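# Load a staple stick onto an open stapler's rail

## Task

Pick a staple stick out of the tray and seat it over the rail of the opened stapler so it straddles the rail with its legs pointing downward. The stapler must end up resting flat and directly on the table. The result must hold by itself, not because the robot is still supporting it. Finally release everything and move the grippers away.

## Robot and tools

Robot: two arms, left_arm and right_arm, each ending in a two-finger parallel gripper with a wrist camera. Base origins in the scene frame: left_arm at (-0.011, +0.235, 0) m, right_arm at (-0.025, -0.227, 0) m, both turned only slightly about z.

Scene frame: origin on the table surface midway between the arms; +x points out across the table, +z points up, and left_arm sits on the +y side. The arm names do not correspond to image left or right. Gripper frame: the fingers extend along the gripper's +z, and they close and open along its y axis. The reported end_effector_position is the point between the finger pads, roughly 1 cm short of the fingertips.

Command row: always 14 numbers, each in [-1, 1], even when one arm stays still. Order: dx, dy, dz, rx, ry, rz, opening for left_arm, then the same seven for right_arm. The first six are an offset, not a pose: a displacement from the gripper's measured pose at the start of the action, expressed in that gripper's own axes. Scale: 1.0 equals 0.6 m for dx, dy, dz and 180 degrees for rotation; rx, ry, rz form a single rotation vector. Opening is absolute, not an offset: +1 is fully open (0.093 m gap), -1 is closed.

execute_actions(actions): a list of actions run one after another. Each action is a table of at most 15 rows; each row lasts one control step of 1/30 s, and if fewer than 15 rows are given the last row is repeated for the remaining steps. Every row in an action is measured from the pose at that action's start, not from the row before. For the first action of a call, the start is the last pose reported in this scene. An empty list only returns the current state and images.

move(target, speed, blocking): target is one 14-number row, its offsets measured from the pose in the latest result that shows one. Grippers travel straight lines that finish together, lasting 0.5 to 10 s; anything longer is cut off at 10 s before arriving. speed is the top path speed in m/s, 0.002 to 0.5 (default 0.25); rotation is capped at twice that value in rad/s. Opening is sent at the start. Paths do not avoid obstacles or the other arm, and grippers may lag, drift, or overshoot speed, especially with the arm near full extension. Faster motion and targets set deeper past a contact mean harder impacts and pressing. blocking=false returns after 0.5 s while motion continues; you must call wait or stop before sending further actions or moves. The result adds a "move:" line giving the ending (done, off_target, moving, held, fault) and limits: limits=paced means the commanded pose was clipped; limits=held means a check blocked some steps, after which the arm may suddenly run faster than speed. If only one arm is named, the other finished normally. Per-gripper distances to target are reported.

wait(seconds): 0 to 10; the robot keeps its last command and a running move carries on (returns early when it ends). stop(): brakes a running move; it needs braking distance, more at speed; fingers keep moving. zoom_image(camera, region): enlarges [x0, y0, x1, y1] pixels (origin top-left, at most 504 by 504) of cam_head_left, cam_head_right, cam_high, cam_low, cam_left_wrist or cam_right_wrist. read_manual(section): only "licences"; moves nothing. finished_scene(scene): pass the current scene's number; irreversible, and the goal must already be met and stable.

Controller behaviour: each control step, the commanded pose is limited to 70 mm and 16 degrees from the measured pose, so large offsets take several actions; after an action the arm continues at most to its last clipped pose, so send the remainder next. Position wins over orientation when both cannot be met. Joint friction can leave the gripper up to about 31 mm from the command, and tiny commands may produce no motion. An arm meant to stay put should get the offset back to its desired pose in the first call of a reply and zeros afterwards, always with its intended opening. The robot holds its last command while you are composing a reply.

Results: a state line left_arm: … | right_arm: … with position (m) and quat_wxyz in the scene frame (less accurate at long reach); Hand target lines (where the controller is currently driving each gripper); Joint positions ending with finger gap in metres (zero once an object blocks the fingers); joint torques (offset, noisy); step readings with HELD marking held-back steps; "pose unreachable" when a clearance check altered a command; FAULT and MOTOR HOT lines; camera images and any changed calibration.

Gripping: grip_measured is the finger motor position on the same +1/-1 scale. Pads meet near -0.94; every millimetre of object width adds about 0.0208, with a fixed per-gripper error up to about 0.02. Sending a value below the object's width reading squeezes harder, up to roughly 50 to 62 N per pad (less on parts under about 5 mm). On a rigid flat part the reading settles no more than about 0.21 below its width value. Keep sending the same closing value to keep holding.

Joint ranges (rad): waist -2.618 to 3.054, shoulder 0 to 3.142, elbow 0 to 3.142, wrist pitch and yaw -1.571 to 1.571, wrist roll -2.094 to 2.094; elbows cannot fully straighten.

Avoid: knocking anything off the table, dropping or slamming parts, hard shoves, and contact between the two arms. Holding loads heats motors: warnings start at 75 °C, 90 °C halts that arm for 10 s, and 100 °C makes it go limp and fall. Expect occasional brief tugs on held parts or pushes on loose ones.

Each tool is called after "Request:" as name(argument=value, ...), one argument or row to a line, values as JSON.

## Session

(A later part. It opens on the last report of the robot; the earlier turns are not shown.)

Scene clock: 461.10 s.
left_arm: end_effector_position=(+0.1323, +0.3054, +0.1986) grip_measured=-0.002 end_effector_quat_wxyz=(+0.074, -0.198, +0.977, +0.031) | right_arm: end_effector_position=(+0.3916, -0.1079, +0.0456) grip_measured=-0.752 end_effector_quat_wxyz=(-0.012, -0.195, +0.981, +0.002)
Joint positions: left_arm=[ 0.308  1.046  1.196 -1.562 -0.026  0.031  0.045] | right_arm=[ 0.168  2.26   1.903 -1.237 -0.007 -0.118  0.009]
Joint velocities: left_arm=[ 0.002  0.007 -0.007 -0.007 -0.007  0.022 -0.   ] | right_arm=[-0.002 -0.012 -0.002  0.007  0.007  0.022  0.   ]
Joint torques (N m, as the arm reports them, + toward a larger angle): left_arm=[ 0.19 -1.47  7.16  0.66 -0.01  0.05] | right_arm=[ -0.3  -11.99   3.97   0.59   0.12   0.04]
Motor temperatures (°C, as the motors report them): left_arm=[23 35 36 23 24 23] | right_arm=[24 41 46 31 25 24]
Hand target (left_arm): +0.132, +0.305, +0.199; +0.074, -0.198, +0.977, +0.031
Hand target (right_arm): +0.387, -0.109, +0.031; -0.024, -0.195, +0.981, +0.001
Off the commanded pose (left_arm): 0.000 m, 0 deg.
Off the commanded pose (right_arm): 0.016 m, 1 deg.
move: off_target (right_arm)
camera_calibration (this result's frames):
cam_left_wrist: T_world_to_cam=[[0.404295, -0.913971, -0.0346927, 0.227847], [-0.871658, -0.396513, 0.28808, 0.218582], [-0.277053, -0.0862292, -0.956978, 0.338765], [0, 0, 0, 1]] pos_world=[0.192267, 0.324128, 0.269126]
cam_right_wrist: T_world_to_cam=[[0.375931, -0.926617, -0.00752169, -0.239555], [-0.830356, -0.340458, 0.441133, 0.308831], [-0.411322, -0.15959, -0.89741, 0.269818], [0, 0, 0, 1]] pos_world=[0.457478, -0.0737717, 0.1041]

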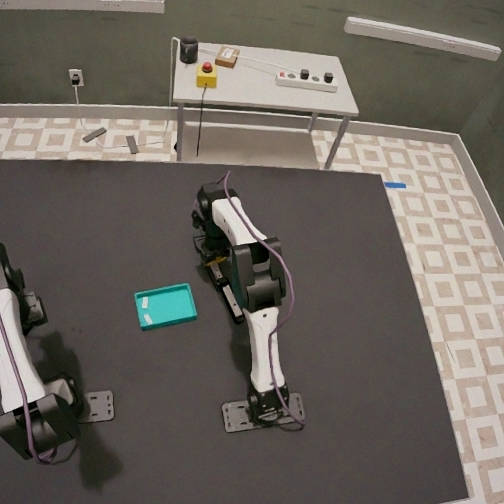

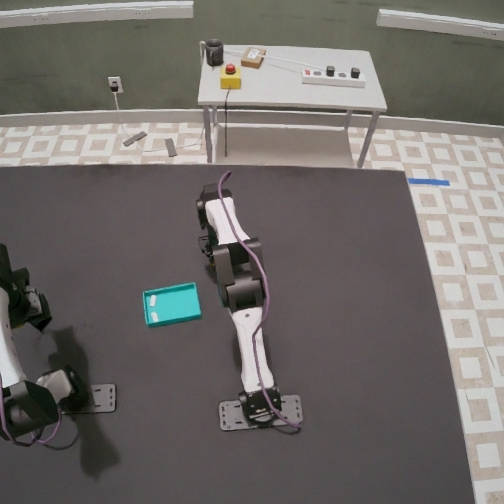

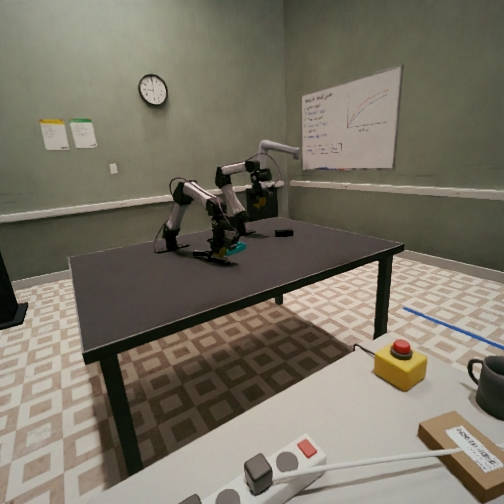

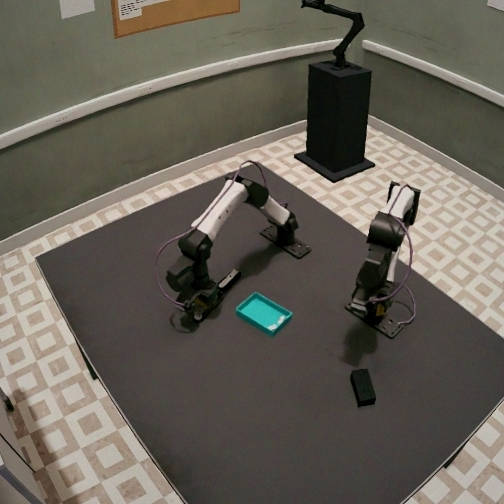

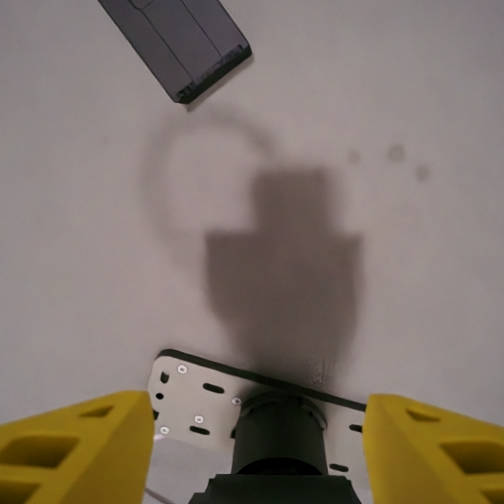

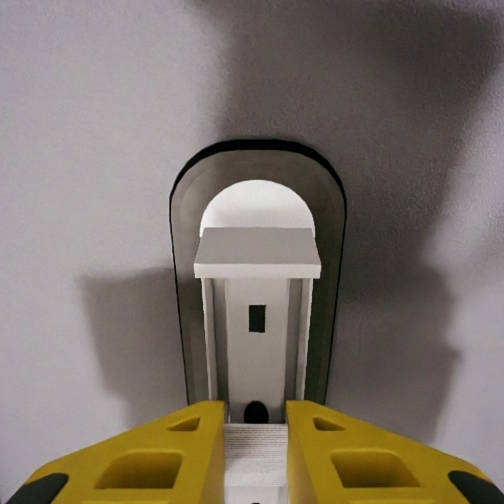

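Request:
move(
  target=[0,0,0,0,0,0,0,0.008,0,0.036,0,0.01,0,-0.76],
  speed=0.012,
)

Scene clock: 469.47 s.
left_arm: end_effector_position=(+0.1323, +0.3054, +0.1986) grip_measured=-0.002 end_effector_quat_wxyz=(+0.074, -0.198, +0.977, +0.031) | right_arm: end_effector_position=(+0.3916, -0.1079, +0.0451) grip_measured=-0.752 end_effector_quat_wxyz=(-0.011, -0.195, +0.981, +0.002)
Joint positions: left_arm=[ 0.308  1.046  1.196 -1.562 -0.026  0.031  0.045] | right_arm=[ 0.168  2.259  1.899 -1.234 -0.007 -0.118  0.009]
Joint velocities: left_arm=[ 0.012 -0.017  0.002 -0.081  0.007 -0.051  0.   ] | right_arm=[ 0.007 -0.002 -0.007  0.007  0.081  0.022  0.   ]
Joint torques (N m, as the arm reports them, + toward a larger angle): left_arm=[ 0.21 -1.55  7.17  0.64  0.    0.04] | right_arm=[ -0.22 -11.14   3.55   0.63   0.11   0.03]
Motor temperatures (°C, as the motors report them): left_arm=[23 34 36 23 24 23] | right_arm=[24 43 45 31 25 24]
Hand target (left_arm): +0.132, +0.305, +0.199; +0.074, -0.198, +0.977, +0.031
Hand target (right_arm): +0.386, -0.110, +0.025; -0.028, -0.195, +0.980, -0.001
Off the commanded pose (left_arm): 0.000 m, 0 deg.
Off the commanded pose (right_arm): 0.022 m, 2 deg.
move: off_target (right_arm)
camera_calibration (this result's frames):
cam_left_wrist: T_world_to_cam=[[0.404295, -0.913971, -0.0346927, 0.227847], [-0.871658, -0.396513, 0.28808, 0.218582], [-0.277053, -0.0862292, -0.956978, 0.338765], [0, 0, 0, 1]] pos_world=[0.192267, 0.324128, 0.269126]
cam_right_wrist: T_world_to_cam=[[0.375939, -0.926615, -0.00739576, -0.239563], [-0.830841, -0.340595, 0.440112, 0.309234], [-0.410333, -0.15931, -0.897912, 0.269035], [0, 0, 0, 1]] pos_world=[0.457379, -0.0737995, 0.1037]

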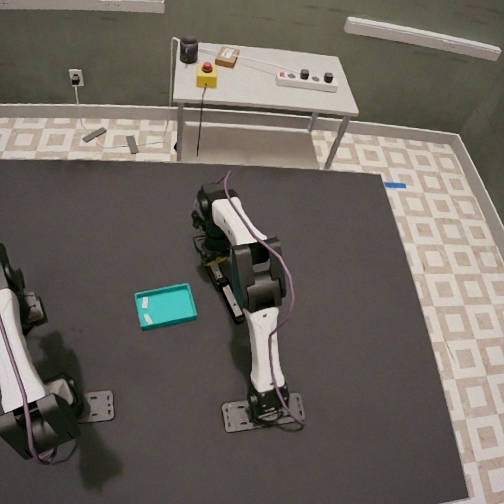

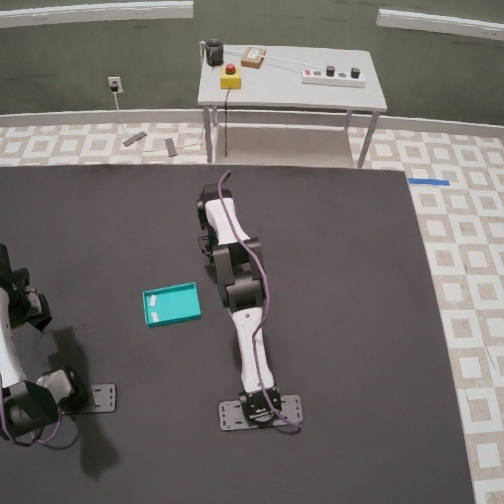

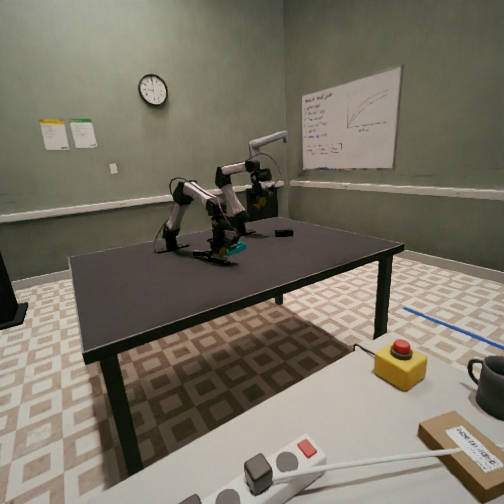

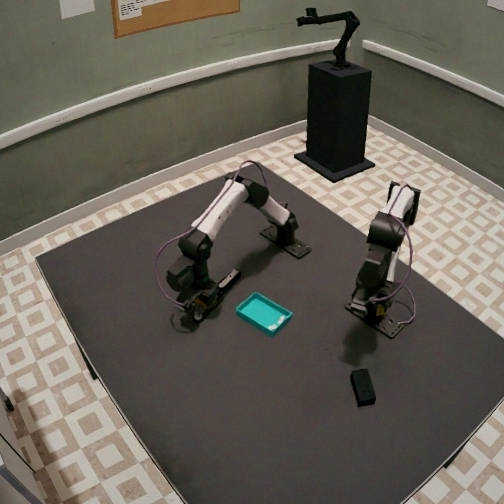

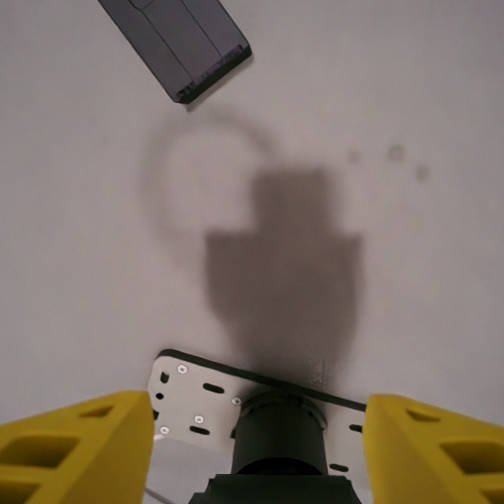

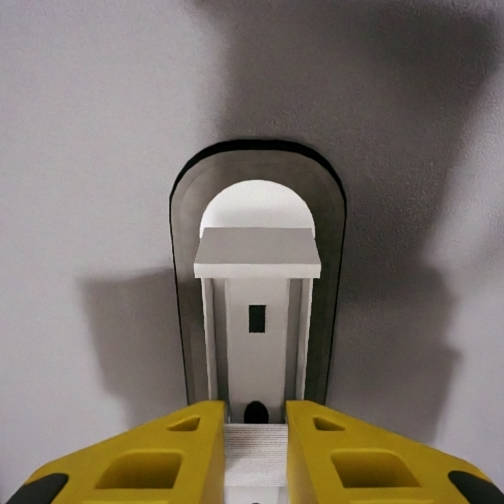

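Request:
execute_actions(
  actions=[
    [[0,0,0,0,0,0,0,0,0,0,0,0,0,-0.76]],
    [[0,0,0,0,0,0,0,0,0,0,0,0,0,-0.62]],
    [[0,0,0,0,0,0,0,0,0,0,0,0,0,-0.45]],
  ],
)

Request:
move(
  target=[0,0,0,0,0,0,0,0.04,0,-0.1,0,0,0,-0.45],
  speed=0.05,
)

Scene clock: 478.83 s.
left_arm: end_effector_position=(+0.1323, +0.3054, +0.1986) grip_measured=-0.002 end_effector_quat_wxyz=(+0.074, -0.198, +0.977, +0.031) | right_arm: end_effector_position=(+0.3910, -0.1063, +0.0464) grip_measured=-0.452 end_effector_quat_wxyz=(-0.011, -0.195, +0.981, +0.007)
Joint positions: left_arm=[ 0.308  1.046  1.196 -1.562 -0.026  0.031  0.045] | right_arm=[ 0.168  2.256  1.899 -1.235 -0.016 -0.118  0.024]
Joint velocities: left_arm=[ 0.002 -0.017  0.012 -0.007  0.007  0.037 -0.001] | right_arm=[ 0.002  0.017 -0.017  0.007  0.007  0.007  0.002]
Joint torques (N m, as the arm reports them, + toward a larger angle): left_arm=[ 0.11 -1.54  6.99  0.64  0.    0.05] | right_arm=[ -0.26 -12.97   7.26   0.36   0.14   0.05]
Motor temperatures (°C, as the motors report them): left_arm=[23 34 36 23 24 23] | right_arm=[24 44 44 31 25 24]
Hand target (left_arm): +0.132, +0.305, +0.199; +0.074, -0.198, +0.977, +0.031
Hand target (right_arm): +0.391, -0.107, +0.046; -0.010, -0.195, +0.981, +0.005
Off the commanded pose (left_arm): 0.000 m, 0 deg.
Off the commanded pose (right_arm): 0.001 m, 0 deg.
Step readings (end_effector_position; steps 1 to 15: 1st action; 16 to 30: 2nd action; 31 to 45: 3rd action):
0: left_arm (+0.1323, +0.3054, +0.1986) | right_arm (+0.3916, -0.1079, +0.0451)
1: left_arm (+0.1323, +0.3054, +0.1986) | right_arm (+0.3916, -0.1079, +0.0460)
2: left_arm (+0.1323, +0.3054, +0.1986) | right_arm (+0.3916, -0.1079, +0.0462)
4: left_arm (+0.1323, +0.3054, +0.1986) | right_arm (+0.3916, -0.1079, +0.0462)
8: left_arm (+0.1323, +0.3054, +0.1986) | right_arm (+0.3916, -0.1079, +0.0462)
15: left_arm (+0.1323, +0.3054, +0.1986) | right_arm (+0.3916, -0.1079, +0.0462)
16: left_arm (+0.1323, +0.3054, +0.1986) | right_arm (+0.3916, -0.1079, +0.0462)
17: left_arm (+0.1323, +0.3054, +0.1986) | right_arm (+0.3915, -0.1073, +0.0464)
19: left_arm (+0.1323, +0.3054, +0.1986) | right_arm (+0.3914, -0.1070, +0.0464)
23: left_arm (+0.1323, +0.3054, +0.1986) | right_arm (+0.3914, -0.1069, +0.0464)
30: left_arm (+0.1323, +0.3054, +0.1986) | right_arm (+0.3914, -0.1069, +0.0464)
31: left_arm (+0.1323, +0.3054, +0.1986) | right_arm (+0.3912, -0.1065, +0.0464)
32: left_arm (+0.1323, +0.3054, +0.1986) | right_arm (+0.3911, -0.1064, +0.0464)
34: left_arm (+0.1323, +0.3054, +0.1986) | right_arm (+0.3911, -0.1064, +0.0464)
38: left_arm (+0.1323, +0.3054, +0.1986) | right_arm (+0.3910, -0.1064, +0.0464)
45: end_effector_position above
camera_calibration (this result's frames):
cam_left_wrist: T_world_to_cam=[[0.404295, -0.913971, -0.0346927, 0.227847], [-0.871658, -0.396513, 0.28808, 0.218582], [-0.277053, -0.0862292, -0.956978, 0.338765], [0, 0, 0, 1]] pos_world=[0.192267, 0.324128, 0.269126]
cam_right_wrist: T_world_to_cam=[[0.376105, -0.926434, -0.0162832, -0.237483], [-0.83049, -0.344843, 0.437458, 0.308315], [-0.410891, -0.151007, -0.899091, 0.271382], [0, 0, 0, 1]] pos_world=[0.456879, -0.0727118, 0.105255]

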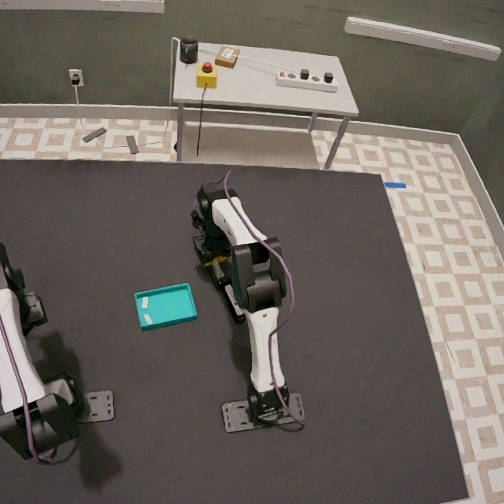

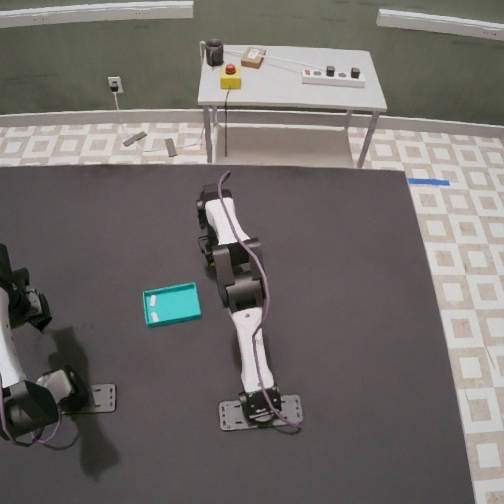

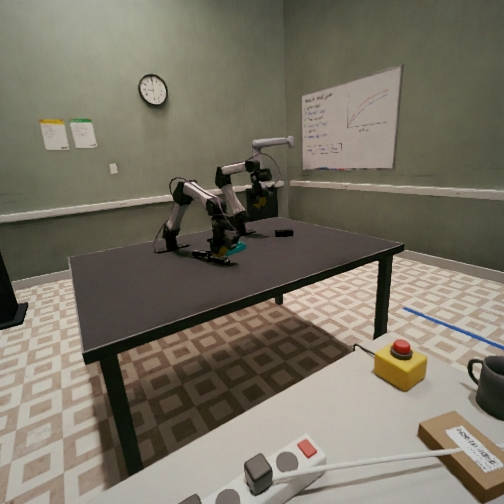

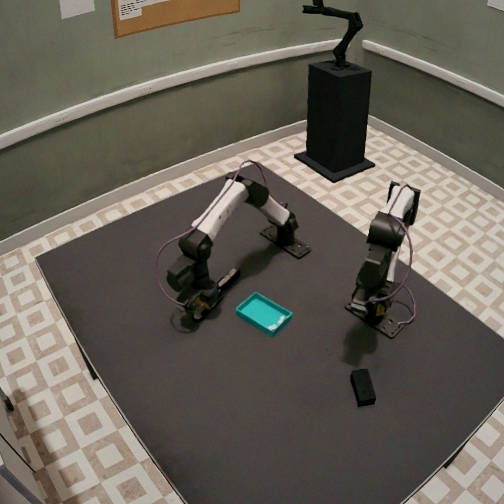

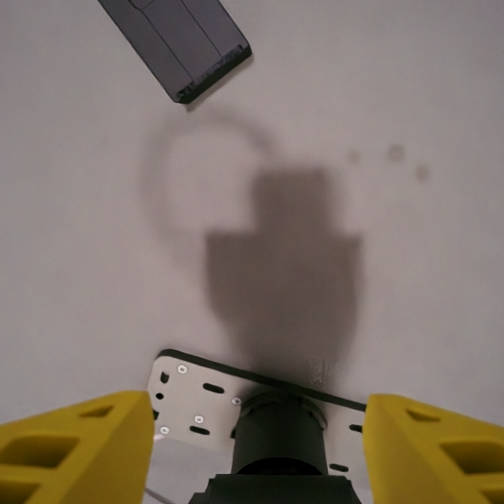

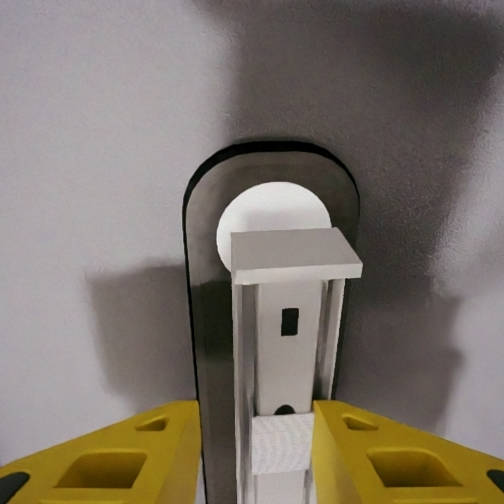

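Scene clock: 480.50 s.
left_arm: end_effector_position=(+0.1323, +0.3054, +0.1986) grip_measured=-0.002 end_effector_quat_wxyz=(+0.074, -0.198, +0.977, +0.031) | right_arm: end_effector_position=(+0.3678, -0.1127, +0.0987) grip_measured=-0.452 end_effector_quat_wxyz=(-0.018, -0.195, +0.981, +0.007)
Joint positions: left_arm=[ 0.308  1.046  1.196 -1.562 -0.026  0.031  0.045] | right_arm=[ 0.168  2.151  1.937 -1.391 -0.017 -0.118  0.024]
Joint velocities: left_arm=[ 0.007 -0.012 -0.007 -0.022 -0.007  0.007  0.   ] | right_arm=[-0.017 -0.002 -0.027  0.007 -0.037 -0.066  0.   ]
Joint torques (N m, as the arm reports them, + toward a larger angle): left_arm=[ 0.14 -1.52  7.08  0.64 -0.02  0.05] | right_arm=[ -1.2  -12.91   9.09   0.19   0.11  -0.08]
Motor temperatures (°C, as the motors report them): left_arm=[23 34 36 23 24 23] | right_arm=[24 45 45 31 25 24]
Hand target (left_arm): +0.132, +0.305, +0.199; +0.074, -0.198, +0.977, +0.031
Hand target (right_arm): +0.370, -0.116, +0.107; -0.011, -0.195, +0.981, +0.007
Off the commanded pose (left_arm): 0.000 m, 0 deg.
Off the commanded pose (right_arm): 0.009 m, 1 deg.
move: done
camera_calibration (this result's frames):
cam_left_wrist: T_world_to_cam=[[0.404295, -0.913971, -0.0346927, 0.227847], [-0.871658, -0.396513, 0.28808, 0.218582], [-0.277053, -0.0862292, -0.956978, 0.338765], [0, 0, 0, 1]] pos_world=[0.192267, 0.324128, 0.269126]
cam_right_wrist: T_world_to_cam=[[0.376184, -0.926351, -0.0189813, -0.23355], [-0.824207, -0.343923, 0.449889, 0.260533], [-0.423283, -0.153597, -0.892883, 0.31159], [0, 0, 0, 1]] pos_world=[0.434482, -0.0788872, 0.156569]

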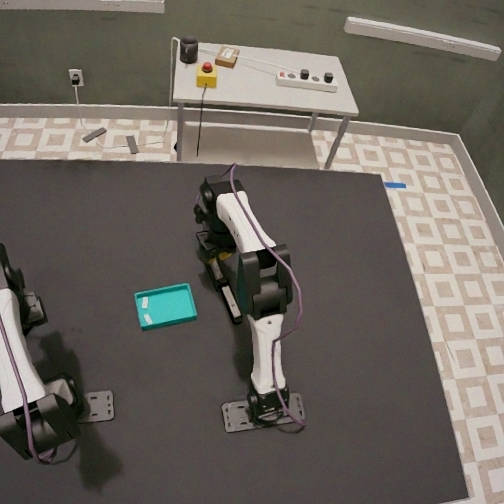

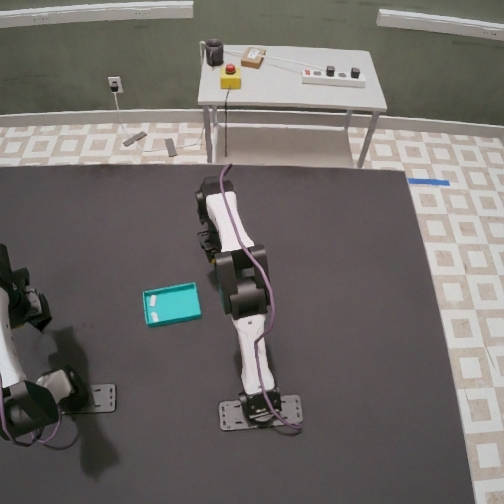

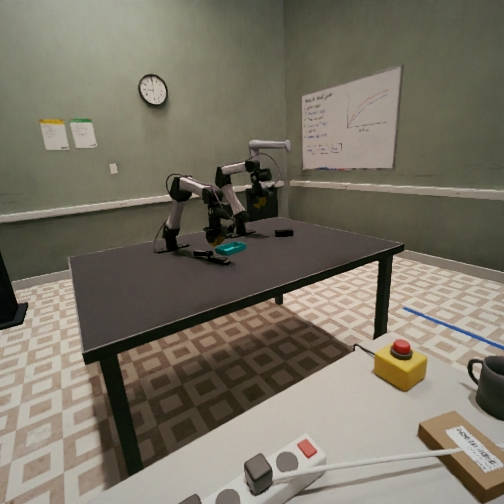

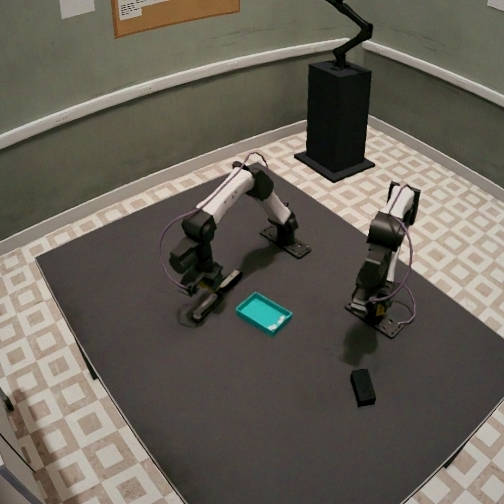

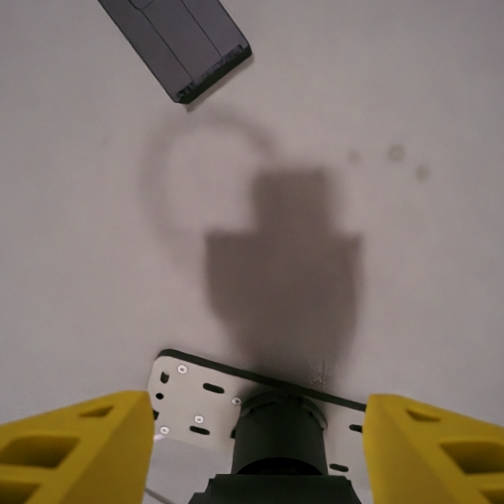

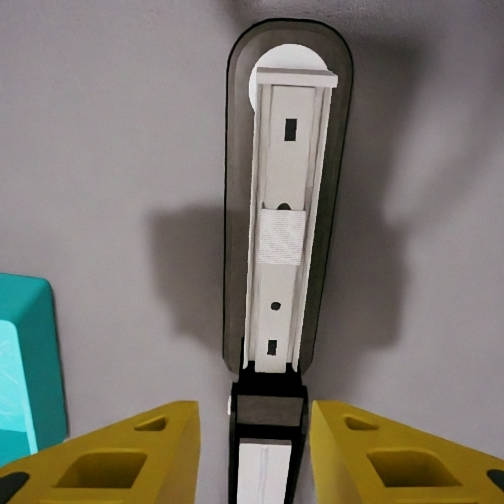

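Request:
zoom_image(
  camera="cam_right_wrist",
  region=[200,20,380,400],
)

Request:
zoom_image(
  camera="cam_low",
  region=[170,250,290,340],
)

Region (200, 20, 380, 400) of cam_right_wrist's 504x504 image, scaled by 1.326, with more detail than that image has; it fills the left 239 columns of this view, and the rest is white.

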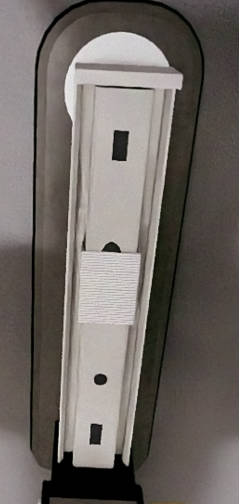

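Region (170, 250, 290, 340) of cam_low's 504x504 image, scaled by 4.200, with more detail than that image has; it fills the top 378 rows of this view, and the rest is white.

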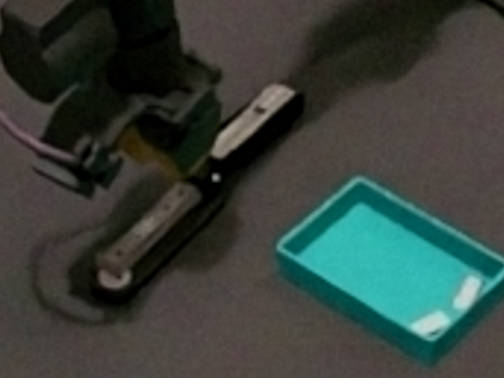

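Request:
zoom_image(
  camera="cam_right_wrist",
  region=[235,180,335,290],
)

Request:
move(
  target=[0,0,0,0,0,0,0,0.3,-0.3,-0.05,0,0,0,1],
)

Request:
zoom_image(
  camera="cam_low",
  region=[180,270,260,330],
)

Request:
zoom_image(
  camera="cam_high",
  region=[180,240,240,275],
)

Region (235, 180, 335, 290) of cam_right_wrist's 504x504 image, scaled by 4.582, with more detail than that image has; it fills the left 458 columns of this view, and the rest is white.

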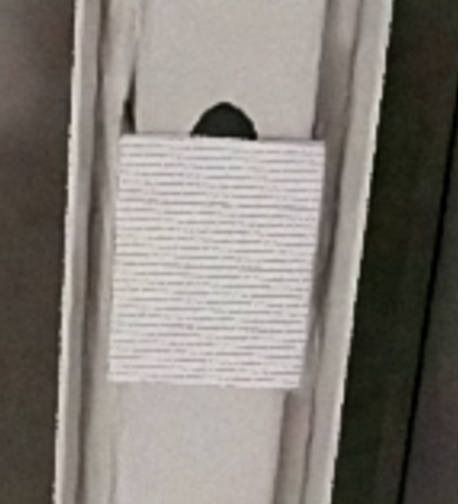

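Scene clock: 498.70 s.
left_arm: end_effector_position=(+0.1323, +0.3054, +0.1986) grip_measured=-0.002 end_effector_quat_wxyz=(+0.074, -0.198, +0.977, +0.031) | right_arm: end_effector_position=(+0.2755, -0.3504, +0.1311) grip_measured=+0.987 end_effector_quat_wxyz=(-0.013, -0.188, +0.982, +0.001)
Joint positions: left_arm=[ 0.308  1.046  1.196 -1.562 -0.026  0.031  0.045] | right_arm=[-0.492  1.792  1.561 -1.362  0.012 -0.763  0.093]
Joint velocities: left_arm=[ 0.007 -0.012 -0.007 -0.066 -0.066  0.066 -0.   ] | right_arm=[ 0.002 -0.012 -0.002 -0.066 -0.066 -0.051 -0.001]
Joint torques (N m, as the arm reports them, + toward a larger angle): left_arm=[ 0.16 -1.59  7.06  0.65 -0.01  0.06] | right_arm=[-0.11 -9.69  5.91  0.2   0.12 -0.01]
Motor temperatures (°C, as the motors report them): left_arm=[23 34 36 23 24 23] | right_arm=[24 48 47 31 25 24]
Hand target (left_arm): +0.132, +0.305, +0.199; +0.074, -0.198, +0.977, +0.031
Hand target (right_arm): +0.269, -0.348, +0.131; -0.021, -0.195, +0.981, +0.003
Off the commanded pose (left_arm): 0.000 m, 0 deg.
Off the commanded pose (right_arm): 0.004 m, 1 deg.
move: done
camera_calibration (this result's frames):
cam_left_wrist: T_world_to_cam=[[0.404295, -0.913971, -0.0346927, 0.227847], [-0.871658, -0.396513, 0.28808, 0.218582], [-0.277053, -0.0862292, -0.956978, 0.338765], [0, 0, 0, 1]] pos_world=[0.192267, 0.324128, 0.269126]
cam_right_wrist: T_world_to_cam=[[0.362338, -0.932035, -0.0047696, -0.418463], [-0.834652, -0.326748, 0.443386, 0.0978987], [-0.41481, -0.156675, -0.896318, 0.261972], [0, 0, 0, 1]] pos_world=[0.342005, -0.31699, 0.189407]

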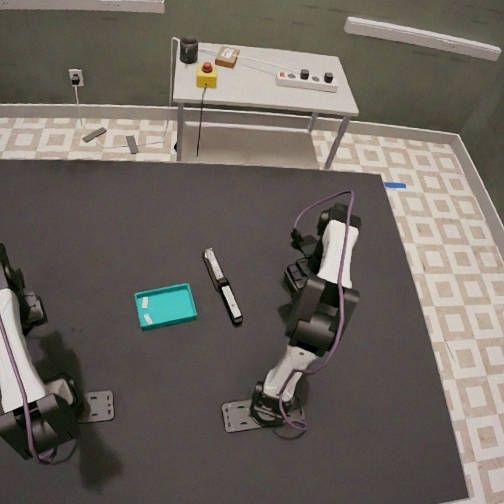

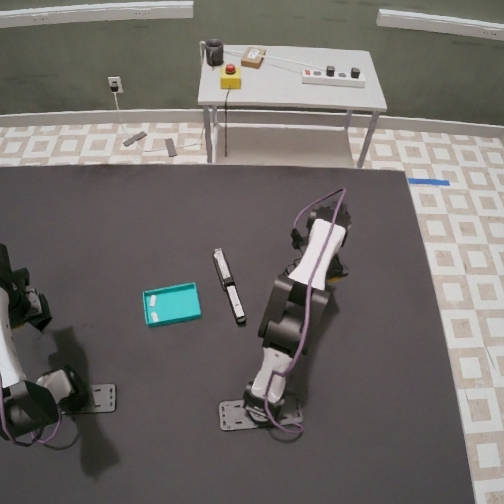

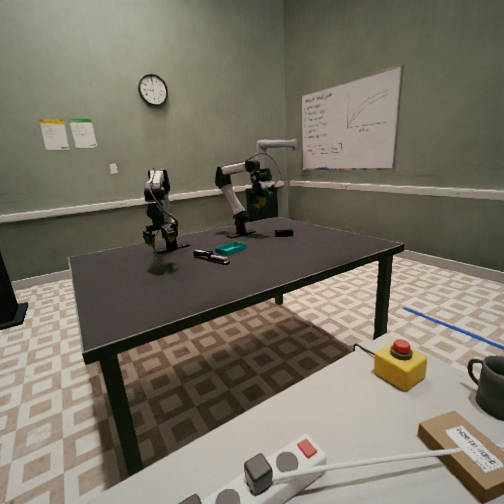

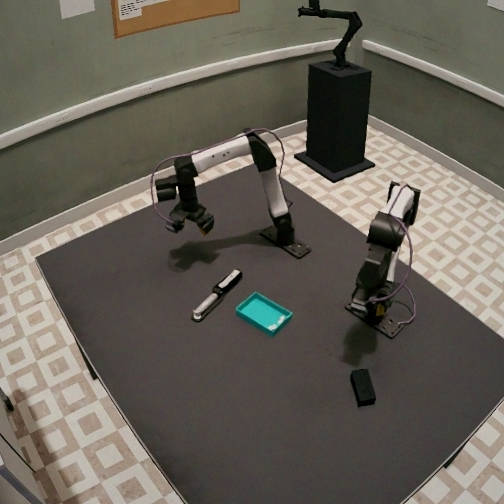

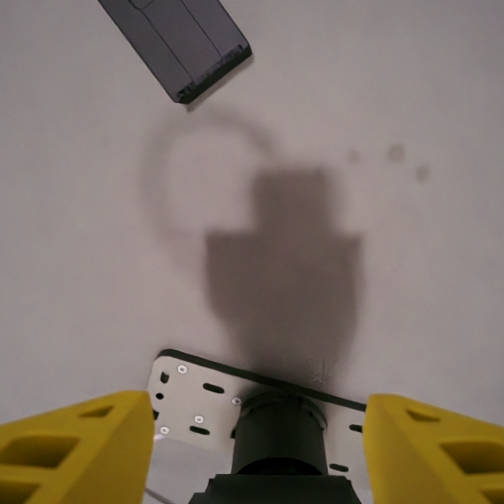

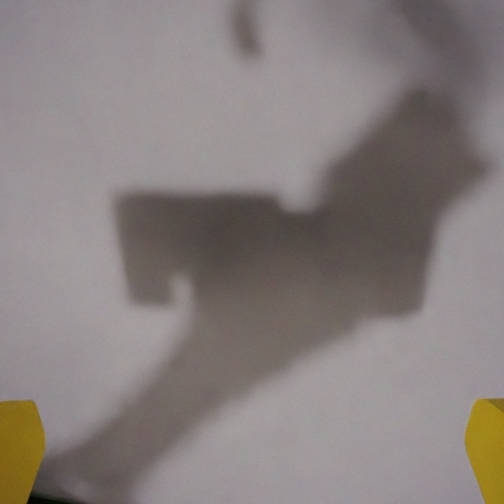

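Region (180, 270, 260, 330) of cam_low's 504x504 image, scaled by 6.300, with more detail than that image has; it fills the top 378 rows of this view, and the rest is white.

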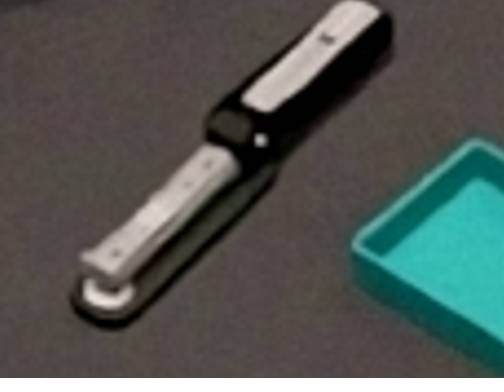

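Region (180, 240, 240, 275) of cam_high's 504x504 image, scaled by 8.400, with more detail than that image has; it fills the top 294 rows of this view, and the rest is white.

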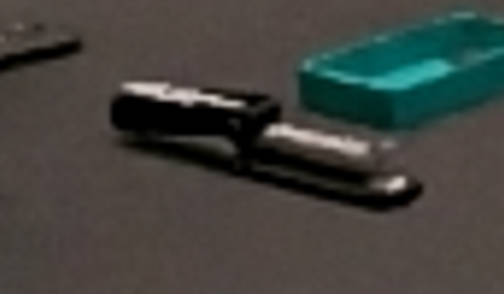

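Stick looks seated; nothing sticks above the walls.

Request:
finished_scene(
  scene=2,
)

The scene is finished: the task was done.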